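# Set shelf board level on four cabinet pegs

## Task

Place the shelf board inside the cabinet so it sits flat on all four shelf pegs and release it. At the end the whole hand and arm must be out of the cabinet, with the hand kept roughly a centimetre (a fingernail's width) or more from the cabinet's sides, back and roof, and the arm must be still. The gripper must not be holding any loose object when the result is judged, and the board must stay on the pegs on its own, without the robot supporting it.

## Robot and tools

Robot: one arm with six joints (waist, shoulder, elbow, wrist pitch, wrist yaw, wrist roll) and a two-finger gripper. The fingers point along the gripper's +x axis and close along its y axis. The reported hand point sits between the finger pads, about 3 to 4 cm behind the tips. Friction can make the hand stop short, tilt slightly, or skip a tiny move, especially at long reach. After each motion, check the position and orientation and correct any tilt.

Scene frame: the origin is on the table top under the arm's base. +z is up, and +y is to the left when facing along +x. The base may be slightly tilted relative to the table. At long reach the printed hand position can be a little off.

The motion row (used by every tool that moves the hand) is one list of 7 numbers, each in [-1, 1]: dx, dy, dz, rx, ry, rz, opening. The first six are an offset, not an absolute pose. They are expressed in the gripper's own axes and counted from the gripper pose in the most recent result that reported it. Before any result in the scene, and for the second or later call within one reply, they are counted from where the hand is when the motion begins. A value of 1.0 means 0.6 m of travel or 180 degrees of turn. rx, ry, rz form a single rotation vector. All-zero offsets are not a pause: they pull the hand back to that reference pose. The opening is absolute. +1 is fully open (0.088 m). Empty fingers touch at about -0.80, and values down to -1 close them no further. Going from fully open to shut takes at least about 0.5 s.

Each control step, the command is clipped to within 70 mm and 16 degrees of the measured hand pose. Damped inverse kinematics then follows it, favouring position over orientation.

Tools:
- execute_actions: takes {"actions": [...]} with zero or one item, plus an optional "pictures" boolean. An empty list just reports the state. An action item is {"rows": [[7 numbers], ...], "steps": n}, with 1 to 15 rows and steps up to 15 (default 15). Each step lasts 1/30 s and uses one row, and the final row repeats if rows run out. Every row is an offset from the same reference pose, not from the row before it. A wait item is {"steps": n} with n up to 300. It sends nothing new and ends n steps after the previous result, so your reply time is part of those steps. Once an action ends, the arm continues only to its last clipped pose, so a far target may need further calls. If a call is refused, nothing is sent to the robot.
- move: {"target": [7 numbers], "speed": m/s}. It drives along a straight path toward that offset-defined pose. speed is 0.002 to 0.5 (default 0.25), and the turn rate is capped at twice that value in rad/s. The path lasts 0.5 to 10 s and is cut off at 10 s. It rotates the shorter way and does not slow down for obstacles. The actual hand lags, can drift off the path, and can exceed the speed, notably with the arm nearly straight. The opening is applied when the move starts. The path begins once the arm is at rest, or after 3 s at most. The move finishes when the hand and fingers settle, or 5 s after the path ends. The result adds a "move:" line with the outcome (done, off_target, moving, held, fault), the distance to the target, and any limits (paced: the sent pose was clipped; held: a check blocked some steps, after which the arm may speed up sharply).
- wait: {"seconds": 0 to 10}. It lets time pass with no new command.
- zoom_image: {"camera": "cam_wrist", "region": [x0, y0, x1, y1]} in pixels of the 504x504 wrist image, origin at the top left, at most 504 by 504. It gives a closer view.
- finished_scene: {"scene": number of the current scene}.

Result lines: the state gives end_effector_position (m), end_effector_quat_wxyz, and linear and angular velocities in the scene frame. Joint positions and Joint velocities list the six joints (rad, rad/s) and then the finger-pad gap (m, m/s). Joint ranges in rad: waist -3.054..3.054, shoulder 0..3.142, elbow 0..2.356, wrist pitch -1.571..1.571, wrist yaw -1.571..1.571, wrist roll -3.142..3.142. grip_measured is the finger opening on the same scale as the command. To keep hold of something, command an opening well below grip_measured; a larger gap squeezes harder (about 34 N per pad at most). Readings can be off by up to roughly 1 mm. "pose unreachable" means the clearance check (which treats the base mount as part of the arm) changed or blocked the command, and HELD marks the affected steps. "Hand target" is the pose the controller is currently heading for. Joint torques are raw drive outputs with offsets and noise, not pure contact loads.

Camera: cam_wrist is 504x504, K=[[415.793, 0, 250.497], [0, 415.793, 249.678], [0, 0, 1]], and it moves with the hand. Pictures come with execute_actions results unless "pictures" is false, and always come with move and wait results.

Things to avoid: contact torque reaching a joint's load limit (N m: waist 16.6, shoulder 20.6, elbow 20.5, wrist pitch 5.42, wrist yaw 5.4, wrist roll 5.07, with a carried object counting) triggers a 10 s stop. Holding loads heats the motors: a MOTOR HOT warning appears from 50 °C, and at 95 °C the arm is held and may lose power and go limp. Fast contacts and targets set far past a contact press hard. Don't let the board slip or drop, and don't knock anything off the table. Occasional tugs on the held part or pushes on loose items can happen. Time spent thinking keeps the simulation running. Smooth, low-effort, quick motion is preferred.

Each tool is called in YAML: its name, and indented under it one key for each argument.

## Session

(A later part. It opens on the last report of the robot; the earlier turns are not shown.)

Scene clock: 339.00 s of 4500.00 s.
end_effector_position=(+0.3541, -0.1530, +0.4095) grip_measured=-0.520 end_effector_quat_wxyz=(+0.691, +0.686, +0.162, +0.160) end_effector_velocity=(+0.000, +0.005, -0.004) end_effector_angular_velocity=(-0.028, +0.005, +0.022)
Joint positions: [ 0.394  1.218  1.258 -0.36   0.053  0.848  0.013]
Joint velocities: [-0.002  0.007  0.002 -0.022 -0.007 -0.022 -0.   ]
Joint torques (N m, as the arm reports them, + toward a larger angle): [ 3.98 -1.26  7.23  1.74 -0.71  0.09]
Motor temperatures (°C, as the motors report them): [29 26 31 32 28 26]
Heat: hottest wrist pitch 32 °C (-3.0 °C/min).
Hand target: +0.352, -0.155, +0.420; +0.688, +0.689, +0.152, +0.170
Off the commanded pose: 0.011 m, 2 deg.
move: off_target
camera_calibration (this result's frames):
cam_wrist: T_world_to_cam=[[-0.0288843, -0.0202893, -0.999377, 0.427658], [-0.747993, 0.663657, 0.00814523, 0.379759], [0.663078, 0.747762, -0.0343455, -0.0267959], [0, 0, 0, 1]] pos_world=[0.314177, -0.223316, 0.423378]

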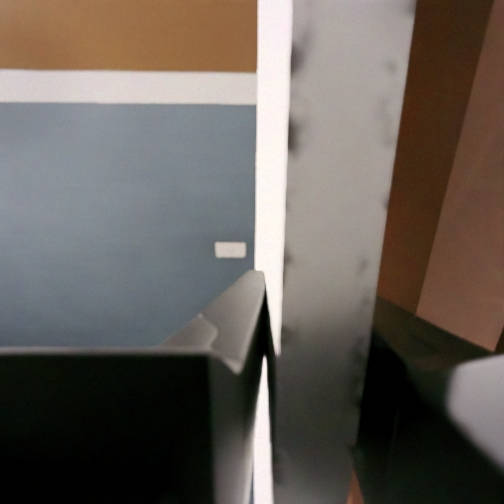

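move:
  target: [-0.18,0.03,-0.013,0.002,-0.024,0.005,-0.95]
  speed: 0.1

Scene clock: 350.97 s of 4500.00 s.
end_effector_position=(+0.2579, -0.1890, +0.4211) grip_measured=-0.520 end_effector_quat_wxyz=(+0.698, +0.690, +0.142, +0.129) end_effector_velocity=(-0.003, +0.005, -0.006) end_effector_angular_velocity=(-0.029, +0.017, +0.021)
Joint positions: [ 0.609  0.932  1.243 -0.608  0.325  0.906  0.013]
Joint velocities: [ 0.007 -0.002 -0.002 -0.037  0.007 -0.007 -0.   ]
Joint torques (N m, as the arm reports them, + toward a larger angle): [ 2.36  1.26  5.29  1.79 -0.64  0.13]
Motor temperatures (°C, as the motors report them): [31 26 33 34 28 26]
Heat: hottest wrist pitch 34 °C (+1.0 °C/min).
Hand target: +0.254, -0.193, +0.429; +0.693, +0.695, +0.131, +0.138
Off the commanded pose: 0.009 m, 2 deg.
move: off_target
camera_calibration (this result's frames):
cam_wrist: T_world_to_cam=[[-0.0439825, -0.0266741, -0.998676, 0.438155], [-0.697185, 0.716798, 0.0115593, 0.327123], [0.715541, 0.69677, -0.0501233, 0.0477233], [0, 0, 0, 1]] pos_world=[0.213188, -0.256046, 0.436186]

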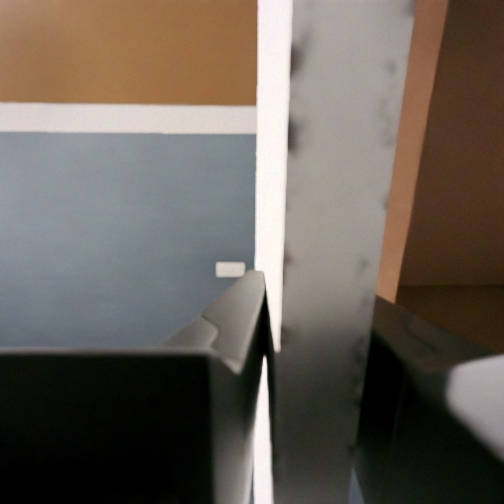

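move:
  target: [-0.007,-0.303,0.003,-0.2088,-0.0027,0.006,-0.95]
  speed: 0.1

Scene clock: 366.43 s of 4500.00 s.
end_effector_position=(+0.2503, -0.1967, +0.2370) grip_measured=-0.520 end_effector_quat_wxyz=(+0.882, +0.433, +0.089, +0.163) end_effector_velocity=(-0.002, +0.001, +0.001) end_effector_angular_velocity=(-0.013, -0.015, +0.005)
Joint positions: [-0.455  0.669  0.659 -0.342 -0.688 -0.07   0.013]
Joint velocities: [-0.012 -0.007 -0.002 -0.007 -0.022 -0.022 -0.   ]
Joint torques (N m, as the arm reports them, + toward a larger angle): [ 1.69 -2.53  5.65  1.58 -1.03 -0.25]
Motor temperatures (°C, as the motors report them): [30 26 33 35 29 26]
Heat: hottest wrist pitch 35 °C (+3.0 °C/min).
Hand target: +0.250, -0.195, +0.239; +0.883, +0.429, +0.082, +0.171
Off the commanded pose: 0.003 m, 1 deg.
move: done
camera_calibration (this result's frames):
cam_wrist: T_world_to_cam=[[0.182154, -0.583045, -0.791756, 0.0386772], [-0.629271, 0.549607, -0.5495, 0.412536], [0.755538, 0.598323, -0.26678, 0.0712967], [0, 0, 0, 1]] pos_world=[0.198685, -0.246841, 0.276332]

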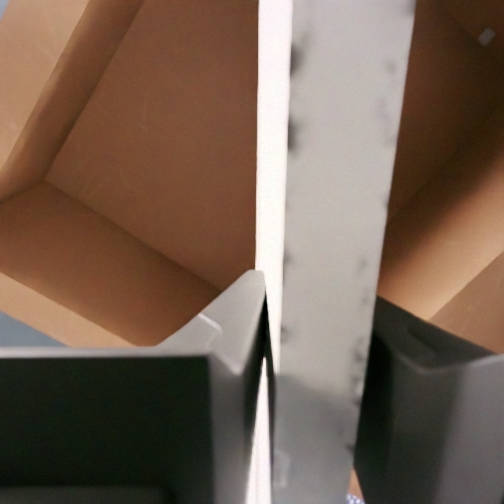

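move:
  target: [0.17,0,0,0,0,0,-0.95]
  speed: 0.04

Scene clock: 372.93 s of 4500.00 s.
end_effector_position=(+0.3423, -0.1571, +0.2242) grip_measured=-0.520 end_effector_quat_wxyz=(+0.881, +0.434, +0.104, +0.157) end_effector_velocity=(+0.001, -0.000, +0.003) end_effector_angular_velocity=(-0.006, -0.015, +0.002)
Joint positions: [-0.153  1.064  0.645  0.1   -0.379  0.042  0.013]
Joint velocities: [ 0.002  0.002  0.002  0.007 -0.007 -0.007  0.   ]
Joint torques (N m, as the arm reports them, + toward a larger angle): [ 3.7  -3.52  7.25  1.8  -0.78  0.23]
Motor temperatures (°C, as the motors report them): [30 26 33 36 29 26]
Heat: hottest wrist pitch 36 °C (+4.0 °C/min).
Hand target: +0.345, -0.160, +0.235; +0.882, +0.433, +0.089, +0.163
Off the commanded pose: 0.012 m, 2 deg.
move: off_target
camera_calibration (this result's frames):
cam_wrist: T_world_to_cam=[[0.157627, -0.585254, -0.795382, 0.0437349], [-0.648661, 0.545947, -0.530266, 0.443394], [0.744576, 0.599517, -0.293575, -0.0153778], [0, 0, 0, 1]] pos_world=[0.292169, -0.207254, 0.265388]

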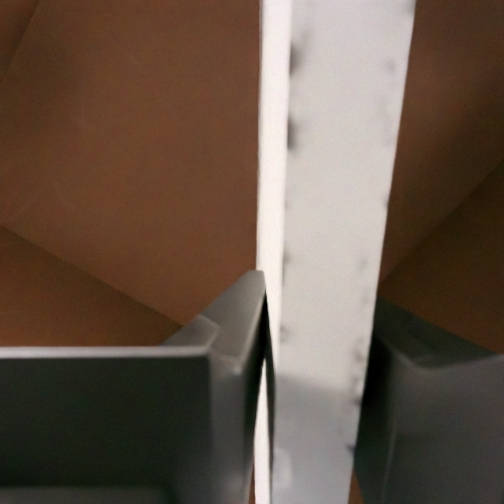

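move:
  target: [0.089,0.034,0.028,-0.005,-0.011,0.02,-0.95]
  speed: 0.03

Scene clock: 382.00 s of 4500.00 s.
end_effector_position=(+0.3910, -0.1368, +0.2366) grip_measured=-0.520 end_effector_quat_wxyz=(+0.881, +0.433, +0.089, +0.171) end_effector_velocity=(+0.001, -0.003, -0.000) end_effector_angular_velocity=(-0.005, -0.008, -0.005)
Joint positions: [-0.051  1.289  0.735  0.263 -0.319  0.071  0.013]
Joint velocities: [-0.007  0.002  0.002  0.007 -0.007 -0.007 -0.   ]
Joint torques (N m, as the arm reports them, + toward a larger angle): [ 4.65 -3.75  7.54  1.84 -0.76  0.17]
Motor temperatures (°C, as the motors report them): [31 26 34 37 29 26]
Heat: hottest wrist pitch 37 °C (+6.1 °C/min).
Hand target: +0.393, -0.138, +0.248; +0.881, +0.432, +0.074, +0.178
Off the commanded pose: 0.012 m, 2 deg.
move: off_target
camera_calibration (this result's frames):
cam_wrist: T_world_to_cam=[[0.195561, -0.578113, -0.792175, 0.0432005], [-0.63435, 0.541459, -0.551745, 0.469307], [0.747901, 0.610416, -0.260837, -0.0676938], [0, 0, 0, 1]] pos_world=[0.339885, -0.187814, 0.275503]

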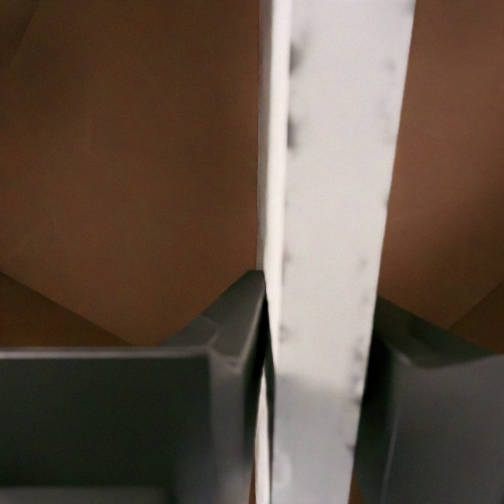

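move:
  target: [0.067,0.013,0.010,0,-0.007,0.012,-0.95]
  speed: 0.03

Scene clock: 384.87 s of 4500.00 s.
end_effector_position=(+0.4244, -0.1247, +0.2350) grip_measured=-0.520 end_effector_quat_wxyz=(+0.879, +0.436, +0.084, +0.171) end_effector_velocity=(-0.001, +0.001, -0.001) end_effector_angular_velocity=(-0.018, -0.006, +0.008)
Joint positions: [-0.021  1.445  0.804  0.364 -0.295  0.089  0.013]
Joint velocities: [-0.002 -0.002 -0.002 -0.007 -0.007 -0.022 -0.   ]
Joint torques (N m, as the arm reports them, + toward a larger angle): [ 5.65 -3.21  7.48  1.78 -0.9   0.12]
Motor temperatures (°C, as the motors report them): [31 26 34 37 29 26]
Heat: hottest wrist pitch 37 °C (+6.1 °C/min).
Hand target: +0.428, -0.122, +0.246; +0.878, +0.436, +0.072, +0.183
Off the commanded pose: 0.012 m, 2 deg.
move: off_target
camera_calibration (this result's frames):
cam_wrist: T_world_to_cam=[[0.199445, -0.571323, -0.796122, 0.0425053], [-0.627056, 0.54991, -0.551724, 0.481078], [0.753009, 0.609252, -0.248574, -0.105706], [0, 0, 0, 1]] pos_world=[0.372782, -0.175864, 0.272986]

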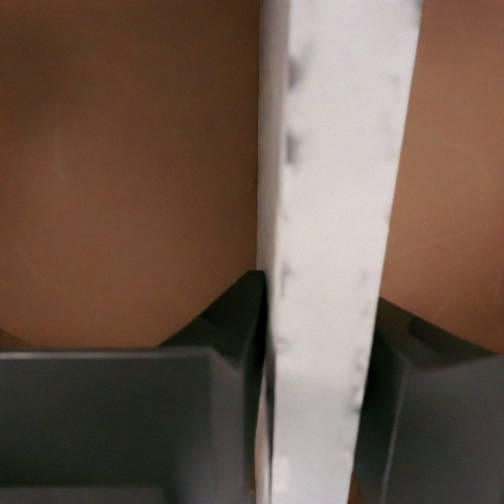

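move:
  target: [-0.003,0.013,0.010,0.11,-0.007,0.012,-0.95]
  speed: 0.03

Scene clock: 393.27 s of 4500.00 s.
end_effector_position=(+0.4240, -0.1260, +0.2338) grip_measured=-0.520 end_effector_quat_wxyz=(+0.790, +0.584, +0.107, +0.154) end_effector_velocity=(-0.002, -0.002, -0.001) end_effector_angular_velocity=(+0.009, +0.005, +0.002)
Joint positions: [-0.029  1.445  0.796  0.382 -0.305  0.44   0.013]
Joint velocities: [-0.007 -0.007 -0.002 -0.007 -0.007  0.007  0.   ]
Joint torques (N m, as the arm reports them, + toward a larger angle): [ 5.43 -5.78  5.43  2.01 -0.86  0.2 ]
Motor temperatures (°C, as the motors report them): [33 27 34 38 29 26]
Heat: hottest wrist pitch 38 °C (+6.1 °C/min).
Hand target: +0.423, -0.126, +0.245; +0.789, +0.584, +0.094, +0.166
Off the commanded pose: 0.011 m, 2 deg.
move: off_target
camera_calibration (this result's frames):
cam_wrist: T_world_to_cam=[[0.0897936, -0.281446, -0.955366, 0.161111], [-0.67556, 0.687625, -0.266066, 0.452017], [0.731817, 0.669298, -0.128389, -0.116488], [0, 0, 0, 1]] pos_world=[0.376146, -0.187509, 0.25923]

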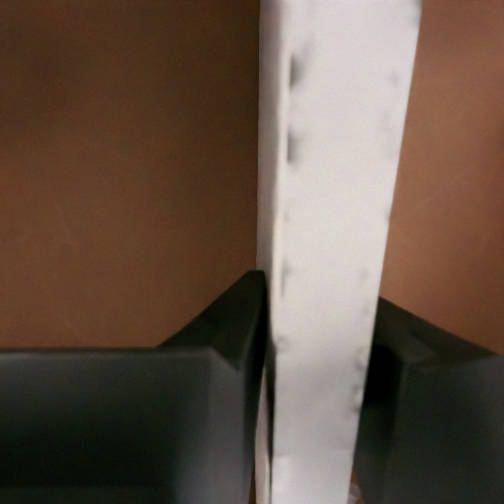

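move:
  target: [0,0.017,0.004,0.095,-0.007,0.012,-0.95]
  speed: 0.03

Scene clock: 399.63 s of 4500.00 s.
end_effector_position=(+0.4241, -0.1270, +0.2347) grip_measured=-0.520 end_effector_quat_wxyz=(+0.694, +0.698, +0.119, +0.133) end_effector_velocity=(-0.003, +0.005, -0.002) end_effector_angular_velocity=(-0.001, -0.001, +0.029)
Joint positions: [-0.026  1.445  0.782  0.419 -0.297  0.749  0.013]
Joint velocities: [-0.002 -0.002 -0.002 -0.022 -0.022 -0.007  0.   ]
Joint torques (N m, as the arm reports them, + toward a larger angle): [ 5.4  -5.1   5.58  2.03 -0.77  0.18]
Motor temperatures (°C, as the motors report them): [33 27 34 38 30 26]
Heat: hottest wrist pitch 38 °C (+6.1 °C/min).
Hand target: +0.424, -0.126, +0.244; +0.693, +0.698, +0.109, +0.145
Off the commanded pose: 0.010 m, 2 deg.
move: off_target
camera_calibration (this result's frames):
cam_wrist: T_world_to_cam=[[-0.00960295, -0.000858822, -0.999954, 0.249967], [-0.677936, 0.735098, 0.00587913, 0.396146], [0.735059, 0.677961, -0.00764133, -0.144347], [0, 0, 0, 1]] pos_world=[0.377066, -0.19313, 0.246523]

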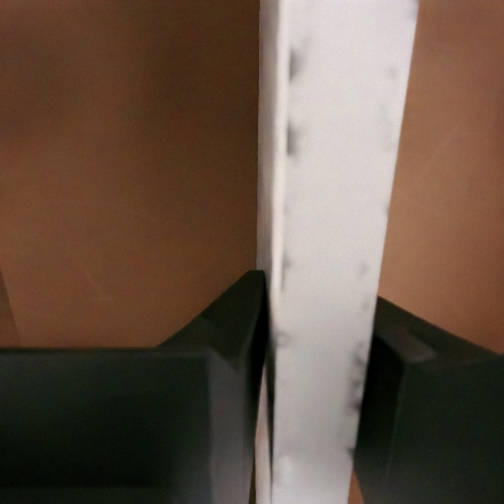

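move:
  target: [0,-0.085,0,0,0,0.01,-0.95]
  speed: 0.03

Scene clock: 403.97 s of 4500.00 s.
end_effector_position=(+0.4239, -0.1269, +0.1797) grip_measured=-0.520 end_effector_quat_wxyz=(+0.689, +0.702, +0.114, +0.136) end_effector_velocity=(-0.001, -0.002, +0.002) end_effector_angular_velocity=(-0.022, -0.023, -0.010)
Joint positions: [-0.166  1.553  0.695  0.612 -0.44   0.727  0.013]
Joint velocities: [-0.002 -0.002 -0.007  0.022 -0.007 -0.022 -0.   ]
Joint torques (N m, as the arm reports them, + toward a larger angle): [ 4.82 -4.78  4.75  1.92 -0.89 -0.19]
Motor temperatures (°C, as the motors report them): [34 27 34 39 30 26]
Heat: hottest wrist pitch 39 °C (+6.0 °C/min).
Hand target: +0.424, -0.126, +0.184; +0.692, +0.700, +0.108, +0.144
Off the commanded pose: 0.004 m, 1 deg.
move: done
camera_calibration (this result's frames):
cam_wrist: T_world_to_cam=[[-0.00147372, 0.0134333, -0.999909, 0.193353], [-0.676234, 0.736607, 0.0108926, 0.39487], [0.736686, 0.676188, 0.00799849, -0.148463], [0, 0, 0, 1]] pos_world=[0.37668, -0.193073, 0.190221]

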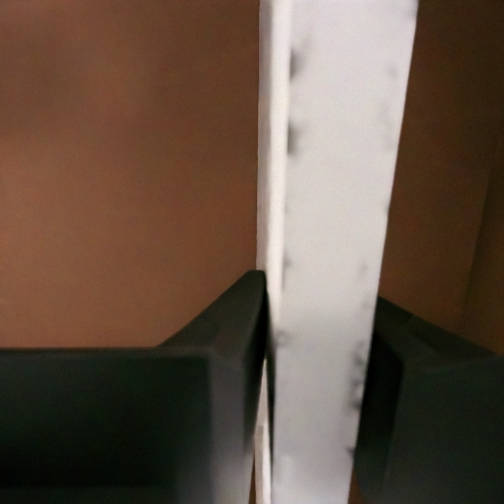

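move:
  target: [0,-0.03,0,0,0,0,-0.95]
  speed: 0.012

Scene clock: 407.23 s of 4500.00 s.
end_effector_position=(+0.4240, -0.1265, +0.1622) grip_measured=-0.520 end_effector_quat_wxyz=(+0.689, +0.702, +0.116, +0.134) end_effector_velocity=(-0.003, +0.004, -0.000) end_effector_angular_velocity=(-0.013, -0.013, +0.020)
Joint positions: [-0.205  1.595  0.68   0.661 -0.474  0.716  0.013]
Joint velocities: [-0.002 -0.002 -0.007 -0.007 -0.022 -0.022 -0.   ]
Joint torques (N m, as the arm reports them, + toward a larger angle): [ 4.26 -4.96  4.03  1.72 -0.66 -0.04]
Motor temperatures (°C, as the motors report them): [34 27 34 39 30 26]
Heat: hottest wrist pitch 39 °C (+6.1 °C/min).
Hand target: +0.424, -0.126, +0.162; +0.689, +0.702, +0.114, +0.136
Off the commanded pose: 0.001 m, 0 deg.
move: done
camera_calibration (this result's frames):
cam_wrist: T_world_to_cam=[[-0.00672248, 0.0125343, -0.999899, 0.17796], [-0.676027, 0.736748, 0.0137806, 0.394258], [0.736846, 0.676052, 0.00352077, -0.147996], [0, 0, 0, 1]] pos_world=[0.376776, -0.192646, 0.17303]

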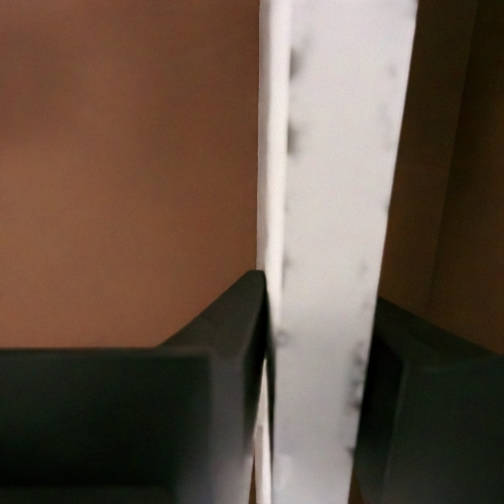

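move:
  target: [0,-0.017,0,0,0,0,-0.95]
  speed: 0.01

Scene clock: 409.67 s of 4500.00 s.
end_effector_position=(+0.4241, -0.1260, +0.1589) grip_measured=-0.520 end_effector_quat_wxyz=(+0.693, +0.698, +0.111, +0.141) end_effector_velocity=(-0.002, +0.002, -0.004) end_effector_angular_velocity=(-0.000, +0.012, +0.014)
Joint positions: [-0.218  1.612  0.676  0.688 -0.499  0.701  0.013]
Joint velocities: [-0.007 -0.002 -0.002 -0.022 -0.007 -0.007  0.   ]
Joint torques (N m, as the arm reports them, + toward a larger angle): [ 3.96 -4.04  3.76  1.53 -0.42  0.27]
Motor temperatures (°C, as the motors report them): [34 27 34 39 30 26]
Heat: hottest wrist pitch 39 °C (+5.0 °C/min).
Hand target: +0.424, -0.126, +0.152; +0.689, +0.702, +0.116, +0.134
Off the commanded pose: 0.007 m, 1 deg.
move: done
camera_calibration (this result's frames):
cam_wrist: T_world_to_cam=[[0.0115497, 0.00369371, -0.999926, 0.165733], [-0.677865, 0.735168, -0.005114, 0.397664], [0.735095, 0.677875, 0.0109948, -0.148636], [0, 0, 0, 1]] pos_world=[0.376911, -0.192206, 0.169389]

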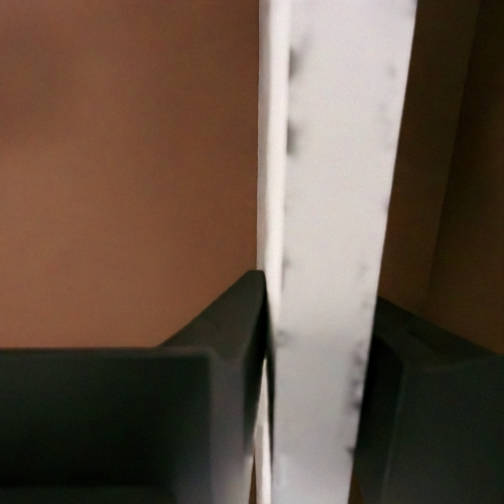

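Contact appears made (stopped at 0.159, torques dropped). Release and withdraw.

move:
  target: [0,0.002,0,0,0,0,0.3]
  speed: 0.02

move:
  target: [-0.3,0.0,0,0,0,0,0.3]
  speed: 0.08

Scene clock: 412.37 s of 4500.00 s.
end_effector_position=(+0.4238, -0.1260, +0.1631) grip_measured=+0.295 end_effector_quat_wxyz=(+0.695, +0.697, +0.108, +0.144) end_effector_velocity=(-0.002, +0.002, +0.001) end_effector_angular_velocity=(-0.000, -0.012, +0.017)
Joint positions: [-0.211  1.604  0.675  0.688 -0.498  0.701  0.053]
Joint velocities: [-0.002 -0.002 -0.002 -0.007 -0.022 -0.007  0.   ]
Joint torques (N m, as the arm reports them, + toward a larger angle): [ 4.15 -4.72  4.28  0.99 -0.38 -0.01]
Motor temperatures (°C, as the motors report them): [34 27 33 39 29 26]
Heat: hottest wrist pitch 39 °C (+5.1 °C/min).
Hand target: +0.424, -0.126, +0.160; +0.693, +0.698, +0.111, +0.141
Off the commanded pose: 0.003 m, 1 deg.
move: done
camera_calibration (this result's frames):
cam_wrist: T_world_to_cam=[[0.0208513, 0.00184599, -0.999781, 0.165758], [-0.677322, 0.735576, -0.0127679, 0.398506], [0.735391, 0.67744, 0.016588, -0.149576], [0, 0, 0, 1]] pos_world=[0.376458, -0.192109, 0.173291]

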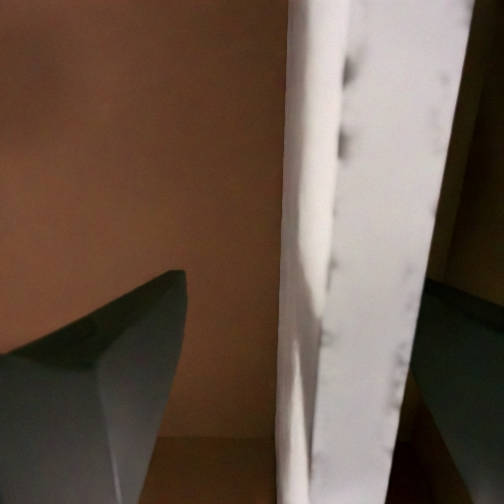

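Scene clock: 415.07 s of 4500.00 s.
end_effector_position=(+0.2567, -0.1858, +0.1536) grip_measured=+0.300 end_effector_quat_wxyz=(+0.691, +0.700, +0.110, +0.145) end_effector_velocity=(-0.004, +0.002, -0.002) end_effector_angular_velocity=(+0.014, +0.014, +0.008)
Joint positions: [-0.763  0.883  0.431  0.03  -1.027  0.463  0.054]
Joint velocities: [-0.012 -0.012 -0.002 -0.037 -0.007 -0.007 -0.   ]
Joint torques (N m, as the arm reports them, + toward a larger angle): [ 1.11 -4.52  5.16  0.73 -0.66 -0.17]
Motor temperatures (°C, as the motors report them): [34 27 33 38 29 26]
Heat: hottest wrist pitch 38 °C (+4.0 °C/min).
Hand target: +0.256, -0.188, +0.155; +0.695, +0.697, +0.107, +0.144
Off the commanded pose: 0.003 m, 1 deg.
move: done
camera_calibration (this result's frames):
cam_wrist: T_world_to_cam=[[0.0179055, 0.0119956, -0.999768, 0.16254], [-0.681201, 0.732089, -0.00341623, 0.328098], [0.731878, 0.681104, 0.0212799, 0.0149303], [0, 0, 0, 1]] pos_world=[0.209663, -0.252316, 0.163305]

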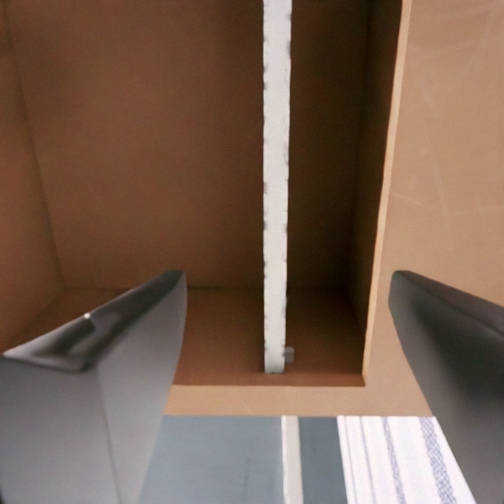

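move:
  target: [-0.1,0.1,0.03,0,-0.115,0,0.3]
  speed: 0.2

Scene clock: 418.13 s of 4500.00 s.
end_effector_position=(+0.2058, -0.2267, +0.2132) grip_measured=+0.300 end_effector_quat_wxyz=(+0.704, +0.710, -0.016, +0.020) end_effector_velocity=(-0.002, +0.002, -0.001) end_effector_angular_velocity=(+0.016, +0.006, +0.006)
Joint positions: [-0.837  0.339  0.361  0.034 -0.883  0.835  0.054]
Joint velocities: [-0.007 -0.012 -0.002 -0.022 -0.007  0.007 -0.   ]
Joint torques (N m, as the arm reports them, + toward a larger angle): [-0.02 -2.78  5.59  1.14 -0.32  0.22]
Motor temperatures (°C, as the motors report them): [33 27 33 38 29 26]
Heat: hottest wrist pitch 38 °C (+4.0 °C/min).
Hand target: +0.205, -0.225, +0.210; +0.700, +0.714, -0.014, +0.017
Off the commanded pose: 0.004 m, 1 deg.
move: done
camera_calibration (this result's frames):
cam_wrist: T_world_to_cam=[[0.0212862, 0.00924089, -0.999731, 0.22222], [-0.382817, 0.923824, 0.000388342, 0.304843], [0.923579, 0.382706, 0.0232023, -0.028746], [0, 0, 0, 1]] pos_world=[0.138518, -0.272674, 0.222708]

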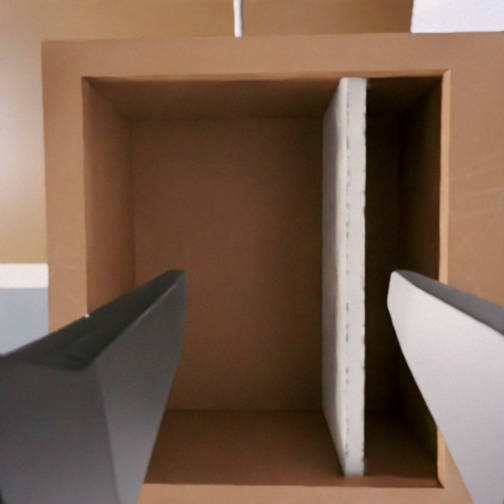

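zoom_image:
  camera: "cam_wrist"
  region: [290,50,470,504]

Region (290, 50, 470, 504) of cam_wrist's 504x504 image, scaled by 1.110, with more detail than that image has; it fills the left 200 columns of this view, and the rest is white.

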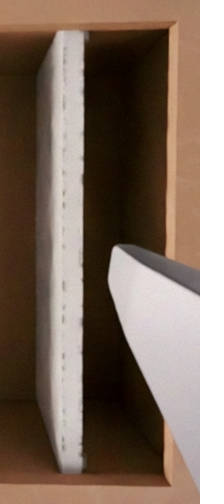

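finished_scene:
  scene: 1

The scene is finished: the task was done.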